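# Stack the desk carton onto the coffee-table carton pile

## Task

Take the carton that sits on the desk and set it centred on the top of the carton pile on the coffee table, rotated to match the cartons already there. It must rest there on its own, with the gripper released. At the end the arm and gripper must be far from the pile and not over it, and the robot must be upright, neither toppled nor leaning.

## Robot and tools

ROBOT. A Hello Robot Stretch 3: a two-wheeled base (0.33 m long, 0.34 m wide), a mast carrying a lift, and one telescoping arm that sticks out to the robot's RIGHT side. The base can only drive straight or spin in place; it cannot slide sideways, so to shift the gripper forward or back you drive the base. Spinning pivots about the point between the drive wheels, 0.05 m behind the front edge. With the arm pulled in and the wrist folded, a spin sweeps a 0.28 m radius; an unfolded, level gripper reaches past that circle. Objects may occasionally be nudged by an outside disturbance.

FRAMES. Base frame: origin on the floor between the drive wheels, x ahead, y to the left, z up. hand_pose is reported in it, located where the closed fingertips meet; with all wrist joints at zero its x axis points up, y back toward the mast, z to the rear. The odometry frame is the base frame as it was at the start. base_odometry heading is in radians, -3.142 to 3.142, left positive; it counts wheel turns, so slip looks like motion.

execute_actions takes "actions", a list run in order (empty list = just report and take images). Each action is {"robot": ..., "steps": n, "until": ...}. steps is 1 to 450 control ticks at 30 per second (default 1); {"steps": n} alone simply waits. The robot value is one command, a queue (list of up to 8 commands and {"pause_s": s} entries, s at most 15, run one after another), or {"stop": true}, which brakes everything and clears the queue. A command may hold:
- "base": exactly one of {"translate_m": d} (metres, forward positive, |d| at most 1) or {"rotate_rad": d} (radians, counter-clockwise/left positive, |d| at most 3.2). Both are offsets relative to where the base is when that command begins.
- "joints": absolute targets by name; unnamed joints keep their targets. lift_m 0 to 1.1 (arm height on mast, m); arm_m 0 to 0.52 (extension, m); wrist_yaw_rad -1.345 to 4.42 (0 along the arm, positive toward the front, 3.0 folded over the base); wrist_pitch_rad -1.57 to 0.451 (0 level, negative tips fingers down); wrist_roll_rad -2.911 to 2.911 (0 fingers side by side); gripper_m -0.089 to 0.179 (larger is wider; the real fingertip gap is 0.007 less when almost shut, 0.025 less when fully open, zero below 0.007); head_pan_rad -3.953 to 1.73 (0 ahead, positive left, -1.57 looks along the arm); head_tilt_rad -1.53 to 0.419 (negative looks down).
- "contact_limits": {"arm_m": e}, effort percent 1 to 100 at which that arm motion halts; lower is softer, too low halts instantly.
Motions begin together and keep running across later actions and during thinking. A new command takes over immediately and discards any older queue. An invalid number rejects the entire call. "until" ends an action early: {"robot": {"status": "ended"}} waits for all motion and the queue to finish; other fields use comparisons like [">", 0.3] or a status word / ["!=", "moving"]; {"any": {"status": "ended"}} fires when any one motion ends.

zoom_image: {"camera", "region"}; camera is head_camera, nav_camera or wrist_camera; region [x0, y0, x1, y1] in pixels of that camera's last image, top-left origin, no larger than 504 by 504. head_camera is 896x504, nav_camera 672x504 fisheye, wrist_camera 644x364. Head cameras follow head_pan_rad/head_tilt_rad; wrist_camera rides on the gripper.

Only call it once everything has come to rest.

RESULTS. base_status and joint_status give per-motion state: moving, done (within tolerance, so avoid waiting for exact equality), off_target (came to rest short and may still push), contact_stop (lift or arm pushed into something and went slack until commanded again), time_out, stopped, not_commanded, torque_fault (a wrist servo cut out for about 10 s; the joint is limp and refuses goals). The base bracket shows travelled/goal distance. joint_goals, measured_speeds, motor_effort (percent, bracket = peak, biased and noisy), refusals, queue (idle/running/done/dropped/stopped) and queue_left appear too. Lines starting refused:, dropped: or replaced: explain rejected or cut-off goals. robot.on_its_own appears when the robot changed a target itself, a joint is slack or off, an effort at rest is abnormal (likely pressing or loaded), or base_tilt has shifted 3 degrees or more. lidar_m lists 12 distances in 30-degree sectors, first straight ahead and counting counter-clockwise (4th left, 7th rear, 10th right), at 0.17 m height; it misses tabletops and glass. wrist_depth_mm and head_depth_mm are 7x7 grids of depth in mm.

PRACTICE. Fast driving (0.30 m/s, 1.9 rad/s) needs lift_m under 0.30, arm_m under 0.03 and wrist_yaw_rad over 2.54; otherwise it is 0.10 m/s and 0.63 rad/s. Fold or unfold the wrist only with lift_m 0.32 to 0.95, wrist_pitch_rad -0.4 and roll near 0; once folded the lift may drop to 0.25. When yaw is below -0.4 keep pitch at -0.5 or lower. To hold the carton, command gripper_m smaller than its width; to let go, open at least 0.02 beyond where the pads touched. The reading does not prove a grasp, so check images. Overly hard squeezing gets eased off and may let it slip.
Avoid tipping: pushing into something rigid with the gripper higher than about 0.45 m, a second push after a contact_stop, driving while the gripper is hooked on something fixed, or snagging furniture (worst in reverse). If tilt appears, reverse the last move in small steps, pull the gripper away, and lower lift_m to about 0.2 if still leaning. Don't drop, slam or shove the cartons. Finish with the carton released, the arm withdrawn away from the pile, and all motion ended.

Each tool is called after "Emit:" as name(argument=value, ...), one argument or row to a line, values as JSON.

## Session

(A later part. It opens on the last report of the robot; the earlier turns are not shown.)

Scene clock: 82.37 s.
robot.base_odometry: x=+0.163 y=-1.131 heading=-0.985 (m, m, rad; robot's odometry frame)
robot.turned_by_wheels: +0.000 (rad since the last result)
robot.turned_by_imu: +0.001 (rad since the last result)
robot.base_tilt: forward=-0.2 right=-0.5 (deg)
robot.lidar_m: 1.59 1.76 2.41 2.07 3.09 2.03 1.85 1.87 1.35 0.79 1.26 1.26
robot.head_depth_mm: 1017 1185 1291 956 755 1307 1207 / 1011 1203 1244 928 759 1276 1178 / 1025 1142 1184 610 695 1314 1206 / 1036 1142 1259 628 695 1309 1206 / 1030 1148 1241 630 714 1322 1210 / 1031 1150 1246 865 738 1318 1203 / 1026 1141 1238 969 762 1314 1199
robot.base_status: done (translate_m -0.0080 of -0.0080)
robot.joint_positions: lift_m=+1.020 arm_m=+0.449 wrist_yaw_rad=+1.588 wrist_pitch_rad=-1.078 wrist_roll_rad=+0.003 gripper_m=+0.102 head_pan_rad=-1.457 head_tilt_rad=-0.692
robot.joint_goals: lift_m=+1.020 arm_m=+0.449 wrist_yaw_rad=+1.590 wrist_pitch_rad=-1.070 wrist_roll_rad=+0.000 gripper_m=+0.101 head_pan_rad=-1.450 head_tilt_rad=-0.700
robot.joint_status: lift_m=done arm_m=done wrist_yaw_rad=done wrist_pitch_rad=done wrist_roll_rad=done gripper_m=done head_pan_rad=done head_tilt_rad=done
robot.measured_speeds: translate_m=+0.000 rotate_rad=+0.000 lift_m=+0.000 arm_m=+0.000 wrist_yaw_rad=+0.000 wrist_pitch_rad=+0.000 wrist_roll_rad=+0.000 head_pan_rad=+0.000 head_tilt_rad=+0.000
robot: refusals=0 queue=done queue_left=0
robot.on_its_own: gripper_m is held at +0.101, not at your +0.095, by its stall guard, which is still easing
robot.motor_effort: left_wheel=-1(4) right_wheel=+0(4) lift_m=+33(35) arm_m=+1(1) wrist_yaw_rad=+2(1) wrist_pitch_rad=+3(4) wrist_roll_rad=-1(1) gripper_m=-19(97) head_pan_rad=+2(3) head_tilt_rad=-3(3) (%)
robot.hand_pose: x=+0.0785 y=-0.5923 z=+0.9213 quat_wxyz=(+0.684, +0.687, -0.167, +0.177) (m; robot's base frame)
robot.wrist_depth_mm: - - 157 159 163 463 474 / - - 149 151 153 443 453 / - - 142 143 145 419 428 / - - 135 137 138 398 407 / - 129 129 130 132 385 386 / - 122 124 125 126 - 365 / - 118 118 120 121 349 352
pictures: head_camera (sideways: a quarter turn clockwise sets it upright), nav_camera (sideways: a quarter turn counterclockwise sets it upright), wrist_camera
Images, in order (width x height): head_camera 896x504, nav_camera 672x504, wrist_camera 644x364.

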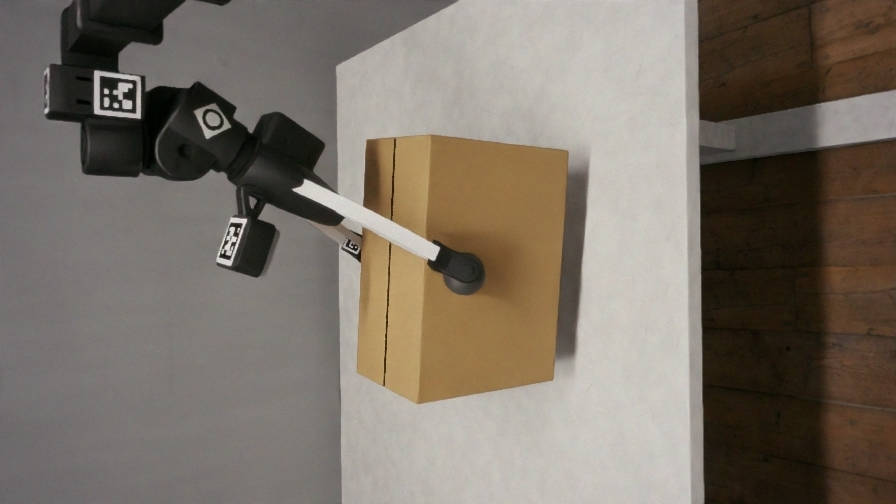

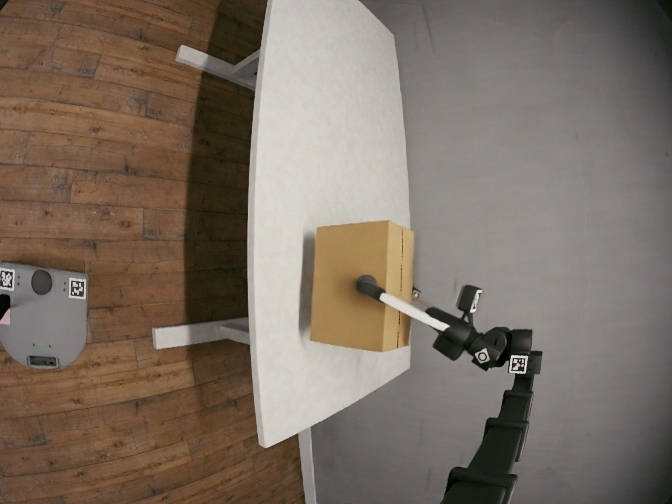

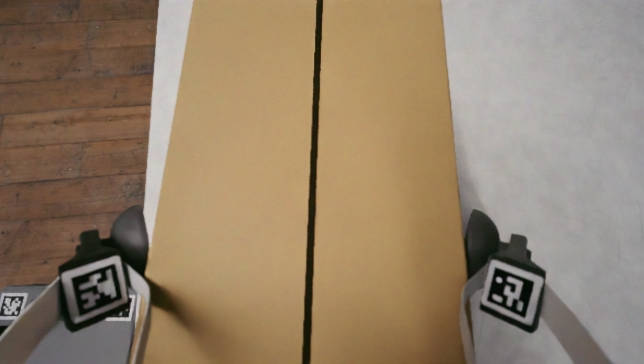

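Level now.

Emit:
execute_actions(
  actions=[
    {"robot":{"joints":{"arm_m":0.2,"lift_m":1.08,"head_pan_rad":0},"base":{"rotate_rad":1.89}},"steps":450,"until":{"robot":{"base_status":"done"}}},
    {"robot":{"base":{"translate_m":1.0}},"steps":450,"until":{"robot":{"translate_m":[">",0.6]}}},
    {"robot":{"base":{"translate_m":1.0}},"steps":450,"until":{"robot":{"status":"ended"}}},
  ],
)

Scene clock: 107.30 s.
robot.base_odometry: x=+1.152 y=+0.128 heading=+0.905 (m, m, rad; robot's odometry frame)
robot.turned_by_wheels: +1.890 (rad since the last result)
robot.turned_by_imu: +1.864 (rad since the last result)
robot.base_tilt: forward=-0.2 right=-0.4 (deg)
robot.lidar_m: 0.50 0.52 1.57 1.56 1.74 2.80 2.34 2.50 2.10 2.21 0.77 1.15
robot.head_depth_mm: 1581 1746 1974 2083 1122 921 838 / 1599 1780 2010 911 1048 919 1019 / 1628 1805 2030 867 977 926 1042 / 1660 1846 2060 856 963 925 1060 / 1681 1870 2118 2193 1682 926 1026 / 1715 1900 2134 2207 1710 1424 1211 / 1742 1917 2191 2207 1727 1413 1214
robot.base_status: done (translate_m +1.0000 of +1.0000)
robot.joint_positions: lift_m=+1.080 arm_m=+0.200 wrist_yaw_rad=+1.589 wrist_pitch_rad=-1.081 wrist_roll_rad=+0.003 gripper_m=+0.102 head_pan_rad=-0.007 head_tilt_rad=-0.692
robot.joint_goals: lift_m=+1.080 arm_m=+0.200 wrist_yaw_rad=+1.590 wrist_pitch_rad=-1.070 wrist_roll_rad=+0.000 gripper_m=+0.101 head_pan_rad=+0.000 head_tilt_rad=-0.700
robot.joint_status: lift_m=done arm_m=done wrist_yaw_rad=done wrist_pitch_rad=done wrist_roll_rad=done gripper_m=done head_pan_rad=done head_tilt_rad=done
robot.measured_speeds: translate_m=+0.000 rotate_rad=+0.000 lift_m=+0.000 arm_m=+0.000 wrist_yaw_rad=+0.000 wrist_pitch_rad=+0.000 wrist_roll_rad=+0.000 head_pan_rad=+0.000 head_tilt_rad=+0.000
robot: refusals=0 queue=done queue_left=0
robot.on_its_own: gripper_m is held at +0.101, not at your +0.095, by its stall guard, which is not easing now
robot.motor_effort: left_wheel=+0(7) right_wheel=+1(7) lift_m=+33(33) arm_m=-3(4) wrist_yaw_rad=+1(1) wrist_pitch_rad=+5(5) wrist_roll_rad=-1(1) gripper_m=-21(20) head_pan_rad=+3(40) head_tilt_rad=-3(3) (%)
robot.hand_pose: x=+0.0778 y=-0.3436 z=+0.9810 quat_wxyz=(+0.685, +0.688, -0.166, +0.176) (m; robot's base frame)
robot.wrist_depth_mm: - 861 157 159 162 - - / - 804 149 151 154 - - / - - 142 144 146 - - / - - 135 137 138 - - / - 129 129 130 131 - - / - 123 123 125 126 - - / - 118 119 120 121 - -
pictures: head_camera (sideways: a quarter turn clockwise sets it upright), nav_camera (sideways: a quarter turn counterclockwise sets it upright), wrist_camera
Images, in order (width x height): head_camera 896x504, nav_camera 672x504, wrist_camera 644x364.

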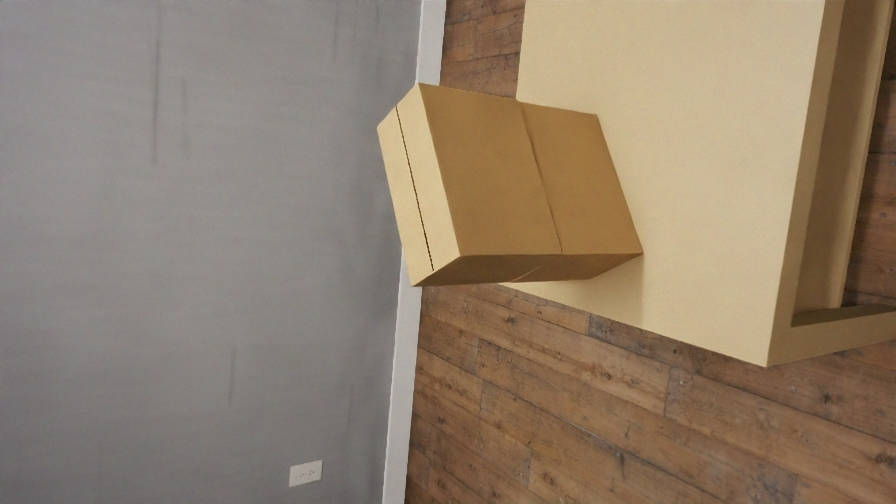

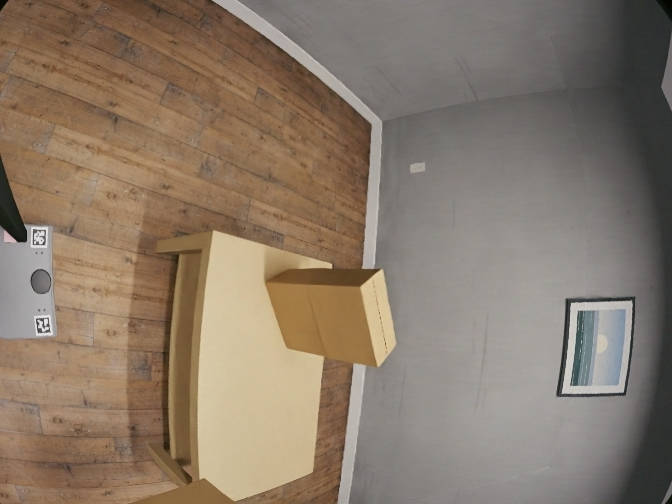

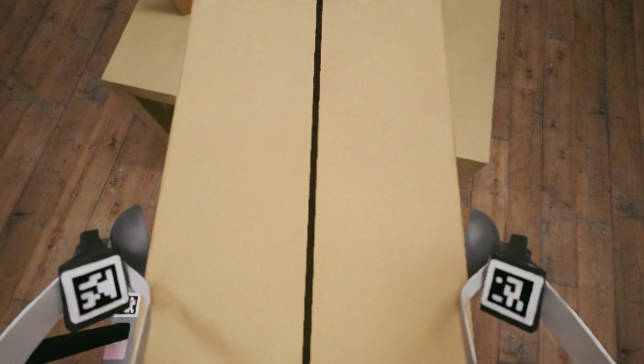

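Emit:
execute_actions(
  actions=[
    {"robot":[{"base":{"translate_m":0.225},"joints":{"wrist_yaw_rad":2.185,"head_pan_rad":-1.45}},{"base":{"rotate_rad":1.32},"joints":{"arm_m":0.48}}],"steps":450,"until":{"robot":{"status":"ended"}}},
  ],
)

Scene clock: 119.77 s.
robot.base_odometry: x=+1.291 y=+0.305 heading=+2.225 (m, m, rad; robot's odometry frame)
robot.turned_by_wheels: +1.320 (rad since the last result)
robot.turned_by_imu: +1.304 (rad since the last result)
robot.base_tilt: forward=-0.2 right=-0.4 (deg)
robot.lidar_m: 1.52 1.56 2.05 2.56 3.12 2.23 2.25 0.70 0.99 0.76 0.28 1.61
robot.head_depth_mm: 1450 1571 1777 2003 1700 924 781 / - 1614 1729 725 772 902 786 / 1425 - 611 615 686 840 784 / 1451 1621 614 562 640 752 783 / 1454 1623 1722 530 640 859 786 / 1470 1624 1795 1998 1727 1424 1168 / 1465 1639 1854 2048 1716 1414 1211
robot.base_status: done (rotate_rad +1.3200 of +1.3200)
robot.joint_positions: lift_m=+1.080 arm_m=+0.480 wrist_yaw_rad=+2.183 wrist_pitch_rad=-1.081 wrist_roll_rad=+0.003 gripper_m=+0.102 head_pan_rad=-1.443 head_tilt_rad=-0.692
robot.joint_goals: lift_m=+1.080 arm_m=+0.480 wrist_yaw_rad=+2.185 wrist_pitch_rad=-1.070 wrist_roll_rad=+0.000 gripper_m=+0.101 head_pan_rad=-1.450 head_tilt_rad=-0.700
robot.joint_status: lift_m=done arm_m=done wrist_yaw_rad=done wrist_pitch_rad=done wrist_roll_rad=done gripper_m=done head_pan_rad=done head_tilt_rad=done
robot.measured_speeds: translate_m=+0.000 rotate_rad=+0.000 lift_m=+0.000 arm_m=+0.000 wrist_yaw_rad=+0.000 wrist_pitch_rad=+0.000 wrist_roll_rad=+0.000 head_pan_rad=+0.000 head_tilt_rad=+0.000
robot: refusals=0 queue=done queue_left=0
robot.on_its_own: gripper_m is held at +0.101, not at your +0.095, by its stall guard, which is not easing now
robot.motor_effort: left_wheel=-1(5) right_wheel=+0(5) lift_m=+33(33) arm_m=+2(3) wrist_yaw_rad=+1(2) wrist_pitch_rad=+5(5) wrist_roll_rad=-1(1) gripper_m=-21(20) head_pan_rad=-4(41) head_tilt_rad=-3(3) (%)
robot.hand_pose: x=+0.0600 y=-0.5679 z=+0.9810 quat_wxyz=(+0.603, +0.706, +0.043, +0.369) (m; robot's base frame)
robot.wrist_depth_mm: - - 158 160 163 - - / - - 149 152 154 - - / - - 141 144 145 - - / - 134 135 137 139 - - / - 128 129 131 132 - - / - 122 123 125 126 - - / 635 119 118 120 121 - -
pictures: head_camera (sideways: a quarter turn clockwise sets it upright), nav_camera (sideways: a quarter turn counterclockwise sets it upright), wrist_camera
Images, in order (width x height): head_camera 896x504, nav_camera 672x504, wrist_camera 644x364.

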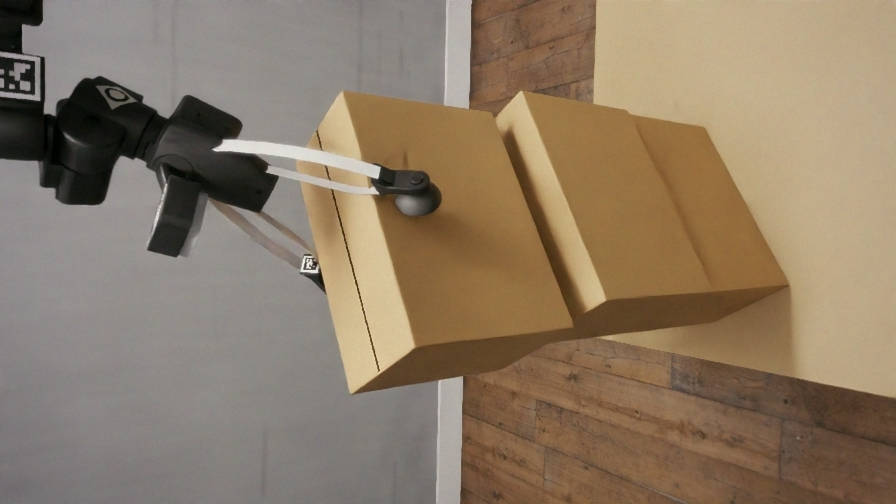

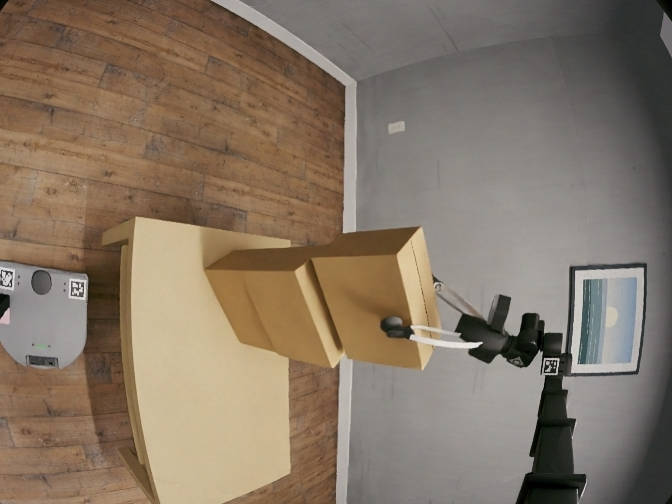

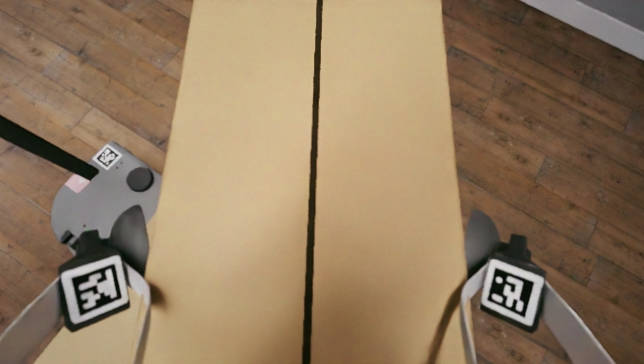

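Emit:
execute_actions(
  actions=[
    {"robot":{"base":{"translate_m":-0.026},"joints":{"wrist_yaw_rad":2.172,"arm_m":0.466,"lift_m":1.06}},"steps":450,"until":{"robot":{"status":"ended"}}},
  ],
)

Emit:
zoom_image(
  camera="head_camera",
  region=[420,90,720,390],
)

Scene clock: 126.63 s.
robot.base_odometry: x=+1.307 y=+0.284 heading=+2.225 (m, m, rad; robot's odometry frame)
robot.turned_by_wheels: +0.000 (rad since the last result)
robot.turned_by_imu: +0.000 (rad since the last result)
robot.base_tilt: forward=-0.2 right=-0.5 (deg)
robot.lidar_m: 1.55 1.58 2.08 2.56 3.13 2.21 2.23 0.68 0.98 1.73 0.30 0.33
robot.head_depth_mm: 1464 1583 1786 1981 1724 919 781 / - 1609 1756 666 1050 919 784 / 1426 1563 638 609 701 857 784 / 1463 1590 1709 557 641 784 785 / 1459 1625 1780 536 613 786 786 / 1468 1628 1828 2008 1713 1382 802 / 1477 1647 1848 2028 1719 1427 1208
robot.base_status: done (translate_m -0.0260 of -0.0260)
robot.joint_positions: lift_m=+1.060 arm_m=+0.466 wrist_yaw_rad=+2.175 wrist_pitch_rad=-1.081 wrist_roll_rad=+0.003 gripper_m=+0.102 head_pan_rad=-1.443 head_tilt_rad=-0.692
robot.joint_goals: lift_m=+1.060 arm_m=+0.466 wrist_yaw_rad=+2.172 wrist_pitch_rad=-1.070 wrist_roll_rad=+0.000 gripper_m=+0.101 head_pan_rad=-1.450 head_tilt_rad=-0.700
robot.joint_status: lift_m=done arm_m=done wrist_yaw_rad=done wrist_pitch_rad=done wrist_roll_rad=done gripper_m=done head_pan_rad=done head_tilt_rad=done
robot.measured_speeds: translate_m=+0.000 rotate_rad=+0.000 lift_m=+0.000 arm_m=+0.000 wrist_yaw_rad=+0.000 wrist_pitch_rad=+0.000 wrist_roll_rad=+0.000 head_pan_rad=+0.000 head_tilt_rad=+0.000
robot: refusals=0 queue=done queue_left=0
robot.on_its_own: gripper_m is held at +0.101, not at your +0.095, by its stall guard, which is not easing now
robot.motor_effort: left_wheel=-1(5) right_wheel=+0(3) lift_m=+25(33) arm_m=-3(4) wrist_yaw_rad=-1(2) wrist_pitch_rad=+5(5) wrist_roll_rad=-1(1) gripper_m=-20(20) head_pan_rad=-3(4) head_tilt_rad=-3(3) (%)
robot.hand_pose: x=+0.0604 y=-0.5550 z=+0.9614 quat_wxyz=(+0.605, +0.706, +0.040, +0.366) (m; robot's base frame)
robot.wrist_depth_mm: - - 158 159 162 - - / - - 149 151 154 - - / - - 141 144 145 - - / - 134 135 137 138 - - / - 128 129 130 132 - - / - 123 123 125 126 - - / 605 120 118 120 121 - -
pictures: head_camera (sideways: a quarter turn clockwise sets it upright), nav_camera (sideways: a quarter turn counterclockwise sets it upright), wrist_camera
Images, in order (width x height): head_camera 896x504, nav_camera 672x504, wrist_camera 644x364.

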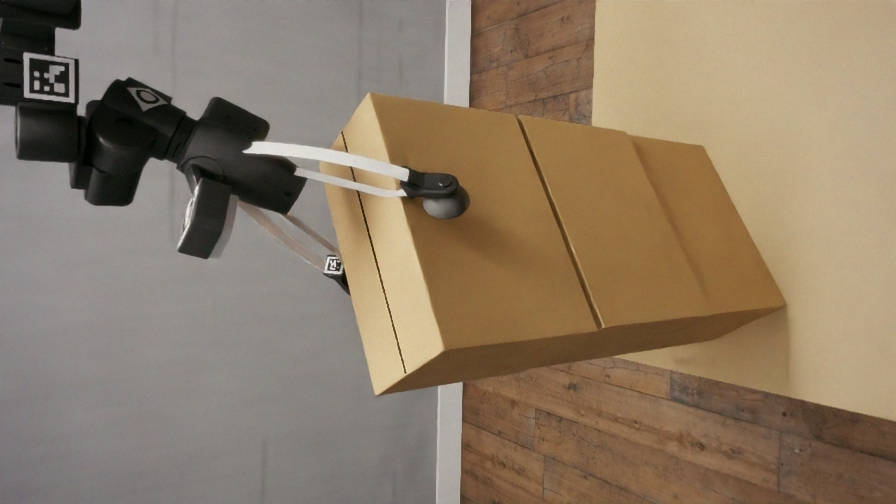

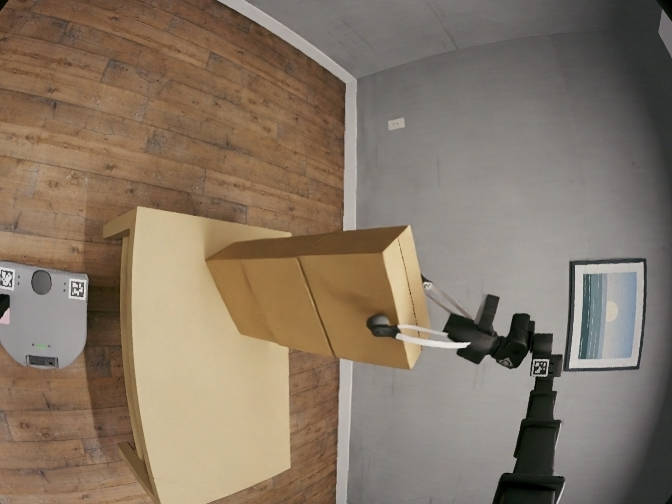

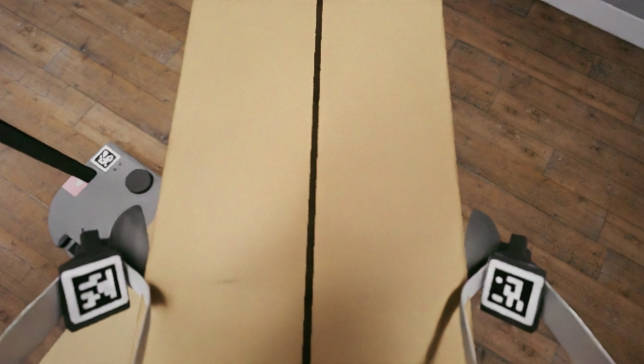

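Region (420, 90, 720, 390) of head_camera's 896x504 image, scaled by 1.680, with more detail than that image has.

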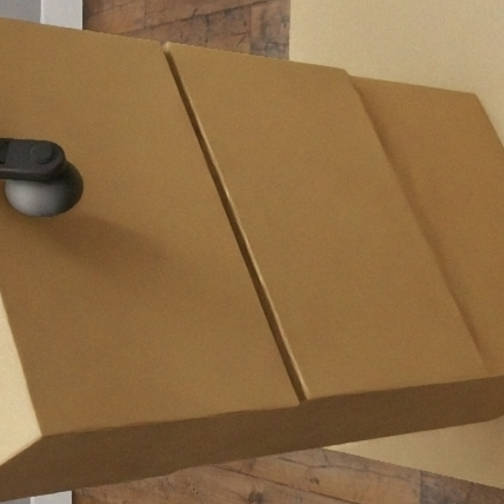

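Emit:
execute_actions(
  actions=[
    {"robot":{"joints":{"lift_m":1.051}},"steps":450,"until":{"robot":{"status":"ended"}}},
  ],
)

Emit:
zoom_image(
  camera="head_camera",
  region=[420,90,720,390],
)

Scene clock: 130.43 s.
robot.base_odometry: x=+1.307 y=+0.284 heading=+2.225 (m, m, rad; robot's odometry frame)
robot.turned_by_wheels: +0.000 (rad since the last result)
robot.turned_by_imu: +0.000 (rad since the last result)
robot.base_tilt: forward=-0.2 right=-0.5 (deg)
robot.lidar_m: 1.55 1.58 2.08 2.56 3.14 2.21 2.22 0.68 0.98 1.72 0.30 0.32
robot.head_depth_mm: 1477 1583 1786 2015 1720 919 781 / 1389 1609 1771 664 1052 925 783 / 1435 1580 643 605 700 860 784 / 1461 1586 1740 561 642 783 783 / 1464 1619 1795 537 610 785 784 / 1457 1632 1846 1974 1723 1390 802 / 1465 1623 1851 2040 1721 1419 1206
robot.base_status: done (translate_m -0.0260 of -0.0260)
robot.joint_positions: lift_m=+1.051 arm_m=+0.466 wrist_yaw_rad=+2.175 wrist_pitch_rad=-1.081 wrist_roll_rad=+0.003 gripper_m=+0.102 head_pan_rad=-1.443 head_tilt_rad=-0.692
robot.joint_goals: lift_m=+1.051 arm_m=+0.466 wrist_yaw_rad=+2.172 wrist_pitch_rad=-1.070 wrist_roll_rad=+0.000 gripper_m=+0.101 head_pan_rad=-1.450 head_tilt_rad=-0.700
robot.joint_status: lift_m=done arm_m=done wrist_yaw_rad=done wrist_pitch_rad=done wrist_roll_rad=done gripper_m=done head_pan_rad=done head_tilt_rad=done
robot.measured_speeds: translate_m=+0.000 rotate_rad=+0.000 lift_m=+0.000 arm_m=+0.000 wrist_yaw_rad=+0.000 wrist_pitch_rad=+0.000 wrist_roll_rad=+0.000 head_pan_rad=+0.000 head_tilt_rad=+0.000
robot: refusals=0 queue=done queue_left=0
robot.on_its_own: gripper_m is held at +0.101, not at your +0.095, by its stall guard, which is not easing now
robot.motor_effort: left_wheel=-2(1) right_wheel=+0(0) lift_m=+22(24) arm_m=-3(3) wrist_yaw_rad=-2(2) wrist_pitch_rad=+4(5) wrist_roll_rad=-1(1) gripper_m=-19(20) head_pan_rad=-3(3) head_tilt_rad=-3(3) (%)
robot.hand_pose: x=+0.0606 y=-0.5549 z=+0.9525 quat_wxyz=(+0.604, +0.706, +0.039, +0.367) (m; robot's base frame)
robot.wrist_depth_mm: - - 157 159 162 - - / - - 149 151 154 - - / - - 141 144 145 - - / - 134 135 137 138 - - / - 128 129 130 132 - - / - 123 123 124 126 - - / 599 119 118 120 121 - -
pictures: head_camera (sideways: a quarter turn clockwise sets it upright), nav_camera (sideways: a quarter turn counterclockwise sets it upright), wrist_camera
Images, in order (width x height): head_camera 896x504, nav_camera 672x504, wrist_camera 644x364.

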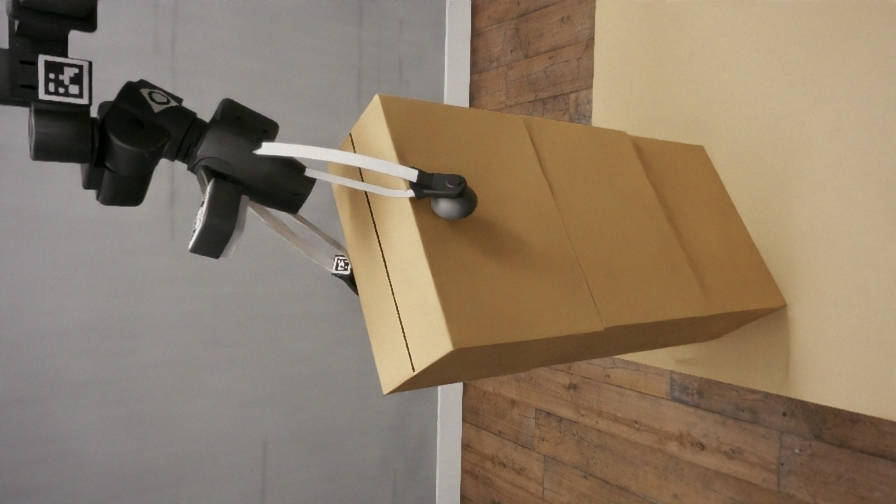

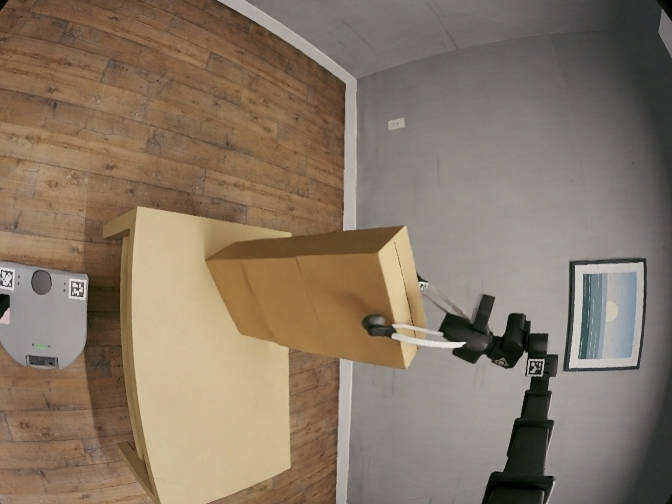

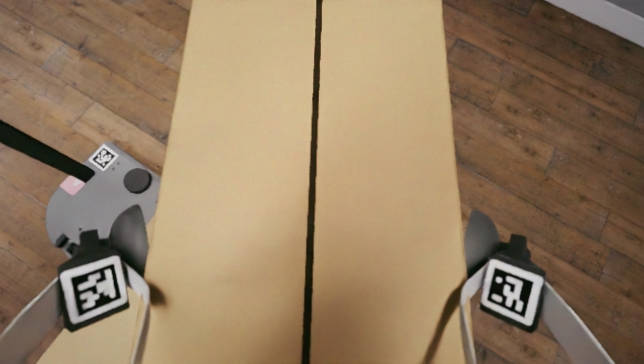

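Region (420, 90, 720, 390) of head_camera's 896x504 image, scaled by 1.680, with more detail than that image has.

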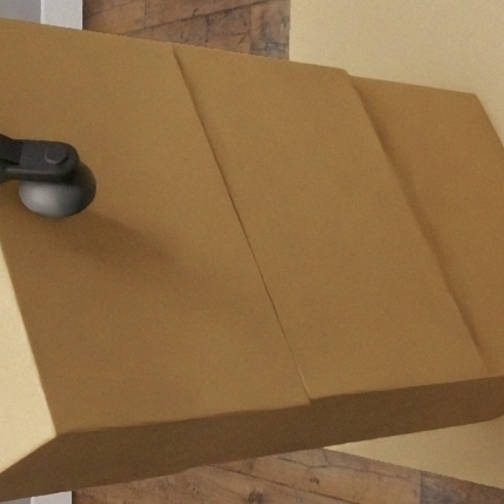

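Just touching (lift effort dropped). Release.

Emit:
execute_actions(
  actions=[
    {"robot":[{"joints":{"gripper_m":0.175}},{"joints":{"lift_m":1.098}},{"joints":{"wrist_pitch_rad":-0.6}},{"joints":{"arm_m":0.0,"gripper_m":0.05,"wrist_yaw_rad":1.9}}],"steps":450,"until":{"robot":{"arm_m":["<",0.18]}}},
    {"robot":{"joints":{"lift_m":0.9}},"steps":200,"until":{"robot":{"status":"ended"}}},
  ],
)

Scene clock: 142.27 s.
robot.base_odometry: x=+1.307 y=+0.284 heading=+2.225 (m, m, rad; robot's odometry frame)
robot.turned_by_wheels: +0.000 (rad since the last result)
robot.turned_by_imu: +0.001 (rad since the last result)
robot.base_tilt: forward=-0.2 right=-0.4 (deg)
robot.lidar_m: 1.55 1.58 2.08 2.56 3.13 2.21 2.23 0.68 0.98 1.73 0.30 0.33
robot.head_depth_mm: 1436 1582 1774 2002 1699 - - / 1445 1583 1762 666 1049 - - / 1454 1613 1715 592 703 - - / 1449 1613 1752 561 642 775 803 / 1455 1629 1792 539 611 784 803 / 1462 1632 1831 1996 1710 1389 822 / 1483 1654 1845 2036 1716 1424 1207
robot.base_status: done (translate_m -0.0260 of -0.0260)
robot.joint_positions: lift_m=+0.900 arm_m=+0.001 wrist_yaw_rad=+1.902 wrist_pitch_rad=-0.619 wrist_roll_rad=+0.003 gripper_m=+0.050 head_pan_rad=-1.443 head_tilt_rad=-0.692
robot.joint_goals: lift_m=+0.900 arm_m=+0.000 wrist_yaw_rad=+1.900 wrist_pitch_rad=-0.600 wrist_roll_rad=+0.000 gripper_m=+0.050 head_pan_rad=-1.450 head_tilt_rad=-0.700
robot.joint_status: lift_m=done arm_m=done wrist_yaw_rad=done wrist_pitch_rad=done wrist_roll_rad=done gripper_m=done head_pan_rad=done head_tilt_rad=done
robot.measured_speeds: translate_m=+0.000 rotate_rad=+0.000 lift_m=+0.000 arm_m=+0.000 wrist_yaw_rad=+0.000 wrist_pitch_rad=+0.000 wrist_roll_rad=+0.000 head_pan_rad=+0.000 head_tilt_rad=+0.000
robot: refusals=0 queue=done queue_left=0
robot.motor_effort: left_wheel=-1(2) right_wheel=+1(1) lift_m=+24(36) arm_m=-3(4) wrist_yaw_rad=-1(2) wrist_pitch_rad=+8(9) wrist_roll_rad=-1(1) gripper_m=-1(82) head_pan_rad=-3(3) head_tilt_rad=-3(3) (%)
robot.hand_pose: x=+0.1629 y=-0.0832 z=+0.8706 quat_wxyz=(+0.567, +0.674, -0.217, +0.422) (m; robot's base frame)
robot.wrist_depth_mm: - - - - - - - / - - - - - - - / - - - - - - - / - - - - - - - / - - - - - - - / - - - - - - - / 957 973 954 974 988 - -
pictures: head_camera (sideways: a quarter turn clockwise sets it upright), nav_camera (sideways: a quarter turn counterclockwise sets it upright), wrist_camera
Images, in order (width x height): head_camera 896x504, nav_camera 672x504, wrist_camera 644x364.

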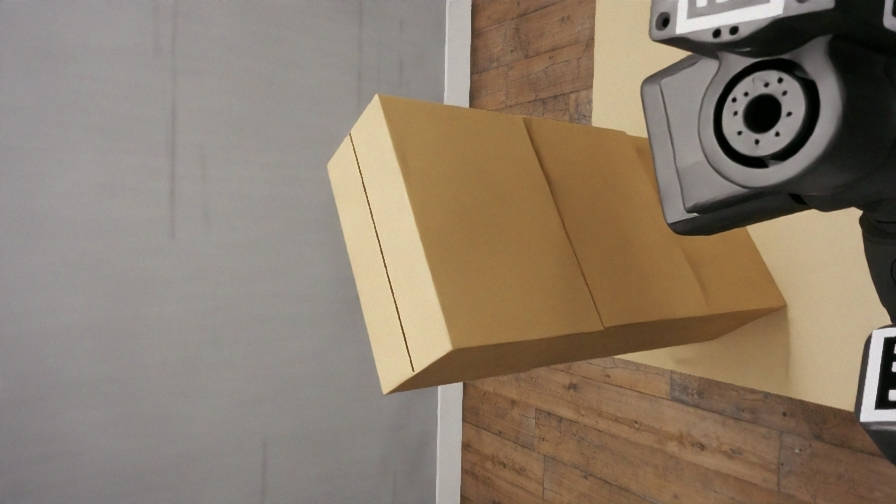

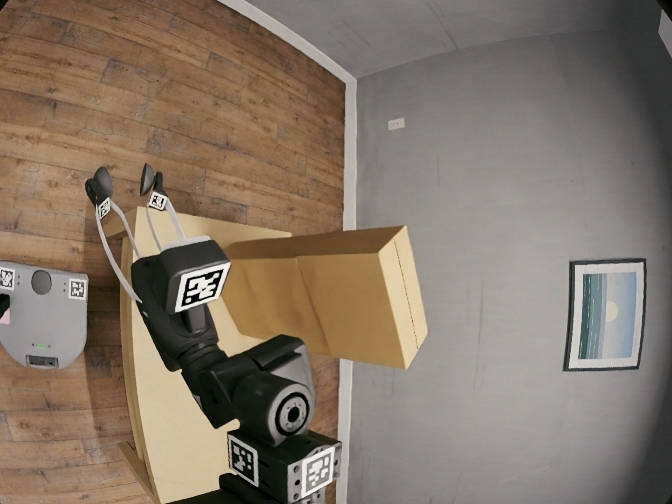

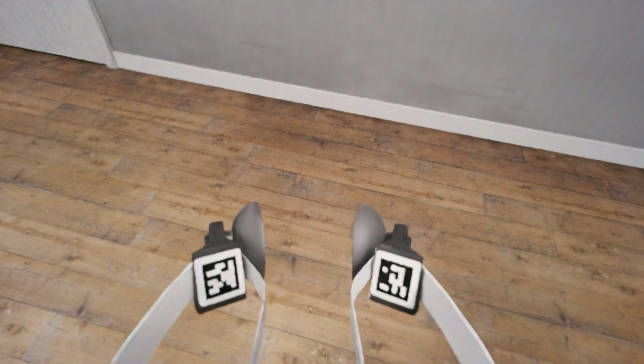

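Emit:
execute_actions(
  actions=[
    {"robot":{"base":{"translate_m":-0.15}},"steps":200,"until":{"robot":{"status":"ended"}}},
  ],
)

Emit:
finished_scene(
  scene=2,
)

Scene clock: 147.90 s.
robot.base_odometry: x=+1.398 y=+0.165 heading=+2.225 (m, m, rad; robot's odometry frame)
robot.turned_by_wheels: +0.000 (rad since the last result)
robot.turned_by_imu: +0.001 (rad since the last result)
robot.base_tilt: forward=-0.2 right=-0.6 (deg)
robot.lidar_m: 1.70 1.74 2.27 2.55 3.11 2.07 2.08 0.55 0.89 1.74 0.82 0.41
robot.head_depth_mm: 1446 1602 1789 1975 1701 - - / 1440 1601 1793 2006 1723 - - / 1459 1621 1809 2010 1714 - - / 1460 1626 1785 1958 822 893 803 / 1461 1636 1742 622 720 859 804 / 1486 1646 1779 583 668 789 806 / 1473 1653 1824 559 635 906 789
robot.base_status: done (translate_m -0.1500 of -0.1500)
robot.joint_positions: lift_m=+0.900 arm_m=+0.001 wrist_yaw_rad=+1.902 wrist_pitch_rad=-0.619 wrist_roll_rad=+0.003 gripper_m=+0.050 head_pan_rad=-1.443 head_tilt_rad=-0.692
robot.joint_goals: lift_m=+0.900 arm_m=+0.000 wrist_yaw_rad=+1.900 wrist_pitch_rad=-0.600 wrist_roll_rad=+0.000 gripper_m=+0.050 head_pan_rad=-1.450 head_tilt_rad=-0.700
robot.joint_status: lift_m=done arm_m=done wrist_yaw_rad=done wrist_pitch_rad=done wrist_roll_rad=done gripper_m=done head_pan_rad=done head_tilt_rad=done
robot.measured_speeds: translate_m=+0.000 rotate_rad=+0.000 lift_m=+0.000 arm_m=+0.000 wrist_yaw_rad=+0.000 wrist_pitch_rad=+0.000 wrist_roll_rad=+0.000 head_pan_rad=+0.000 head_tilt_rad=+0.000
robot: refusals=0 queue=done queue_left=0
robot.motor_effort: left_wheel=-1(5) right_wheel=+0(1) lift_m=+24(24) arm_m=-3(4) wrist_yaw_rad=-1(1) wrist_pitch_rad=+8(8) wrist_roll_rad=-1(1) gripper_m=+0(0) head_pan_rad=-2(3) head_tilt_rad=-3(3) (%)
robot.hand_pose: x=+0.1629 y=-0.0832 z=+0.8706 quat_wxyz=(+0.567, +0.674, -0.217, +0.422) (m; robot's base frame)
robot.wrist_depth_mm: - - - - - - - / - - - - - - - / - - - - - - - / - - - - - - - / - - - - - - - / - - - - - - - / 976 957 - - 727 550 -
pictures: head_camera (sideways: a quarter turn clockwise sets it upright), nav_camera (sideways: a quarter turn counterclockwise sets it upright), wrist_camera
Images, in order (width x height): head_camera 896x504, nav_camera 672x504, wrist_camera 644x364.

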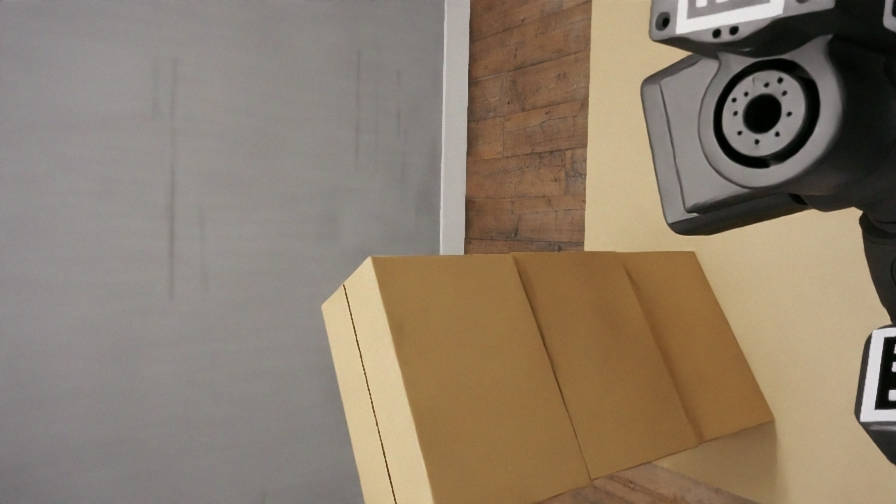

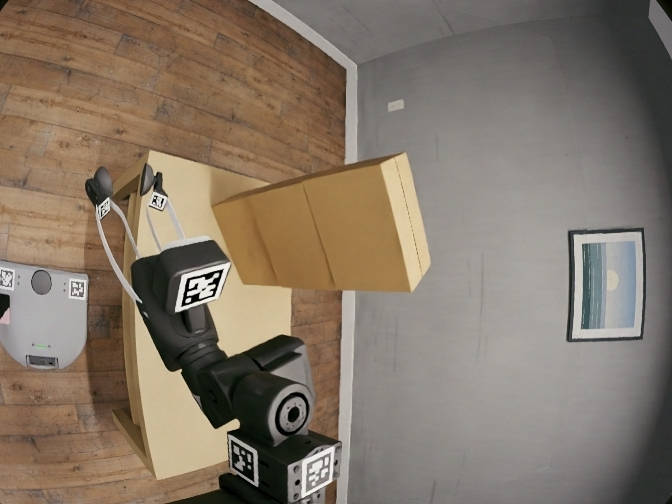

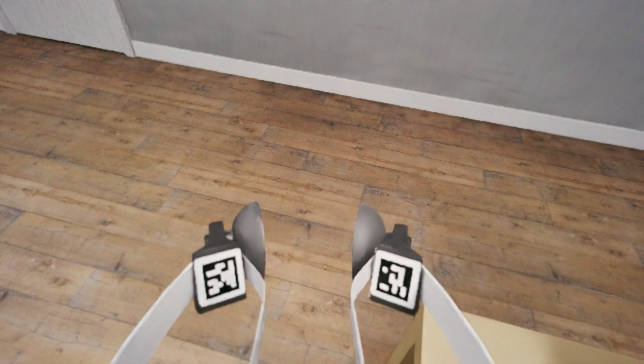

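The scene is finished: the task was done.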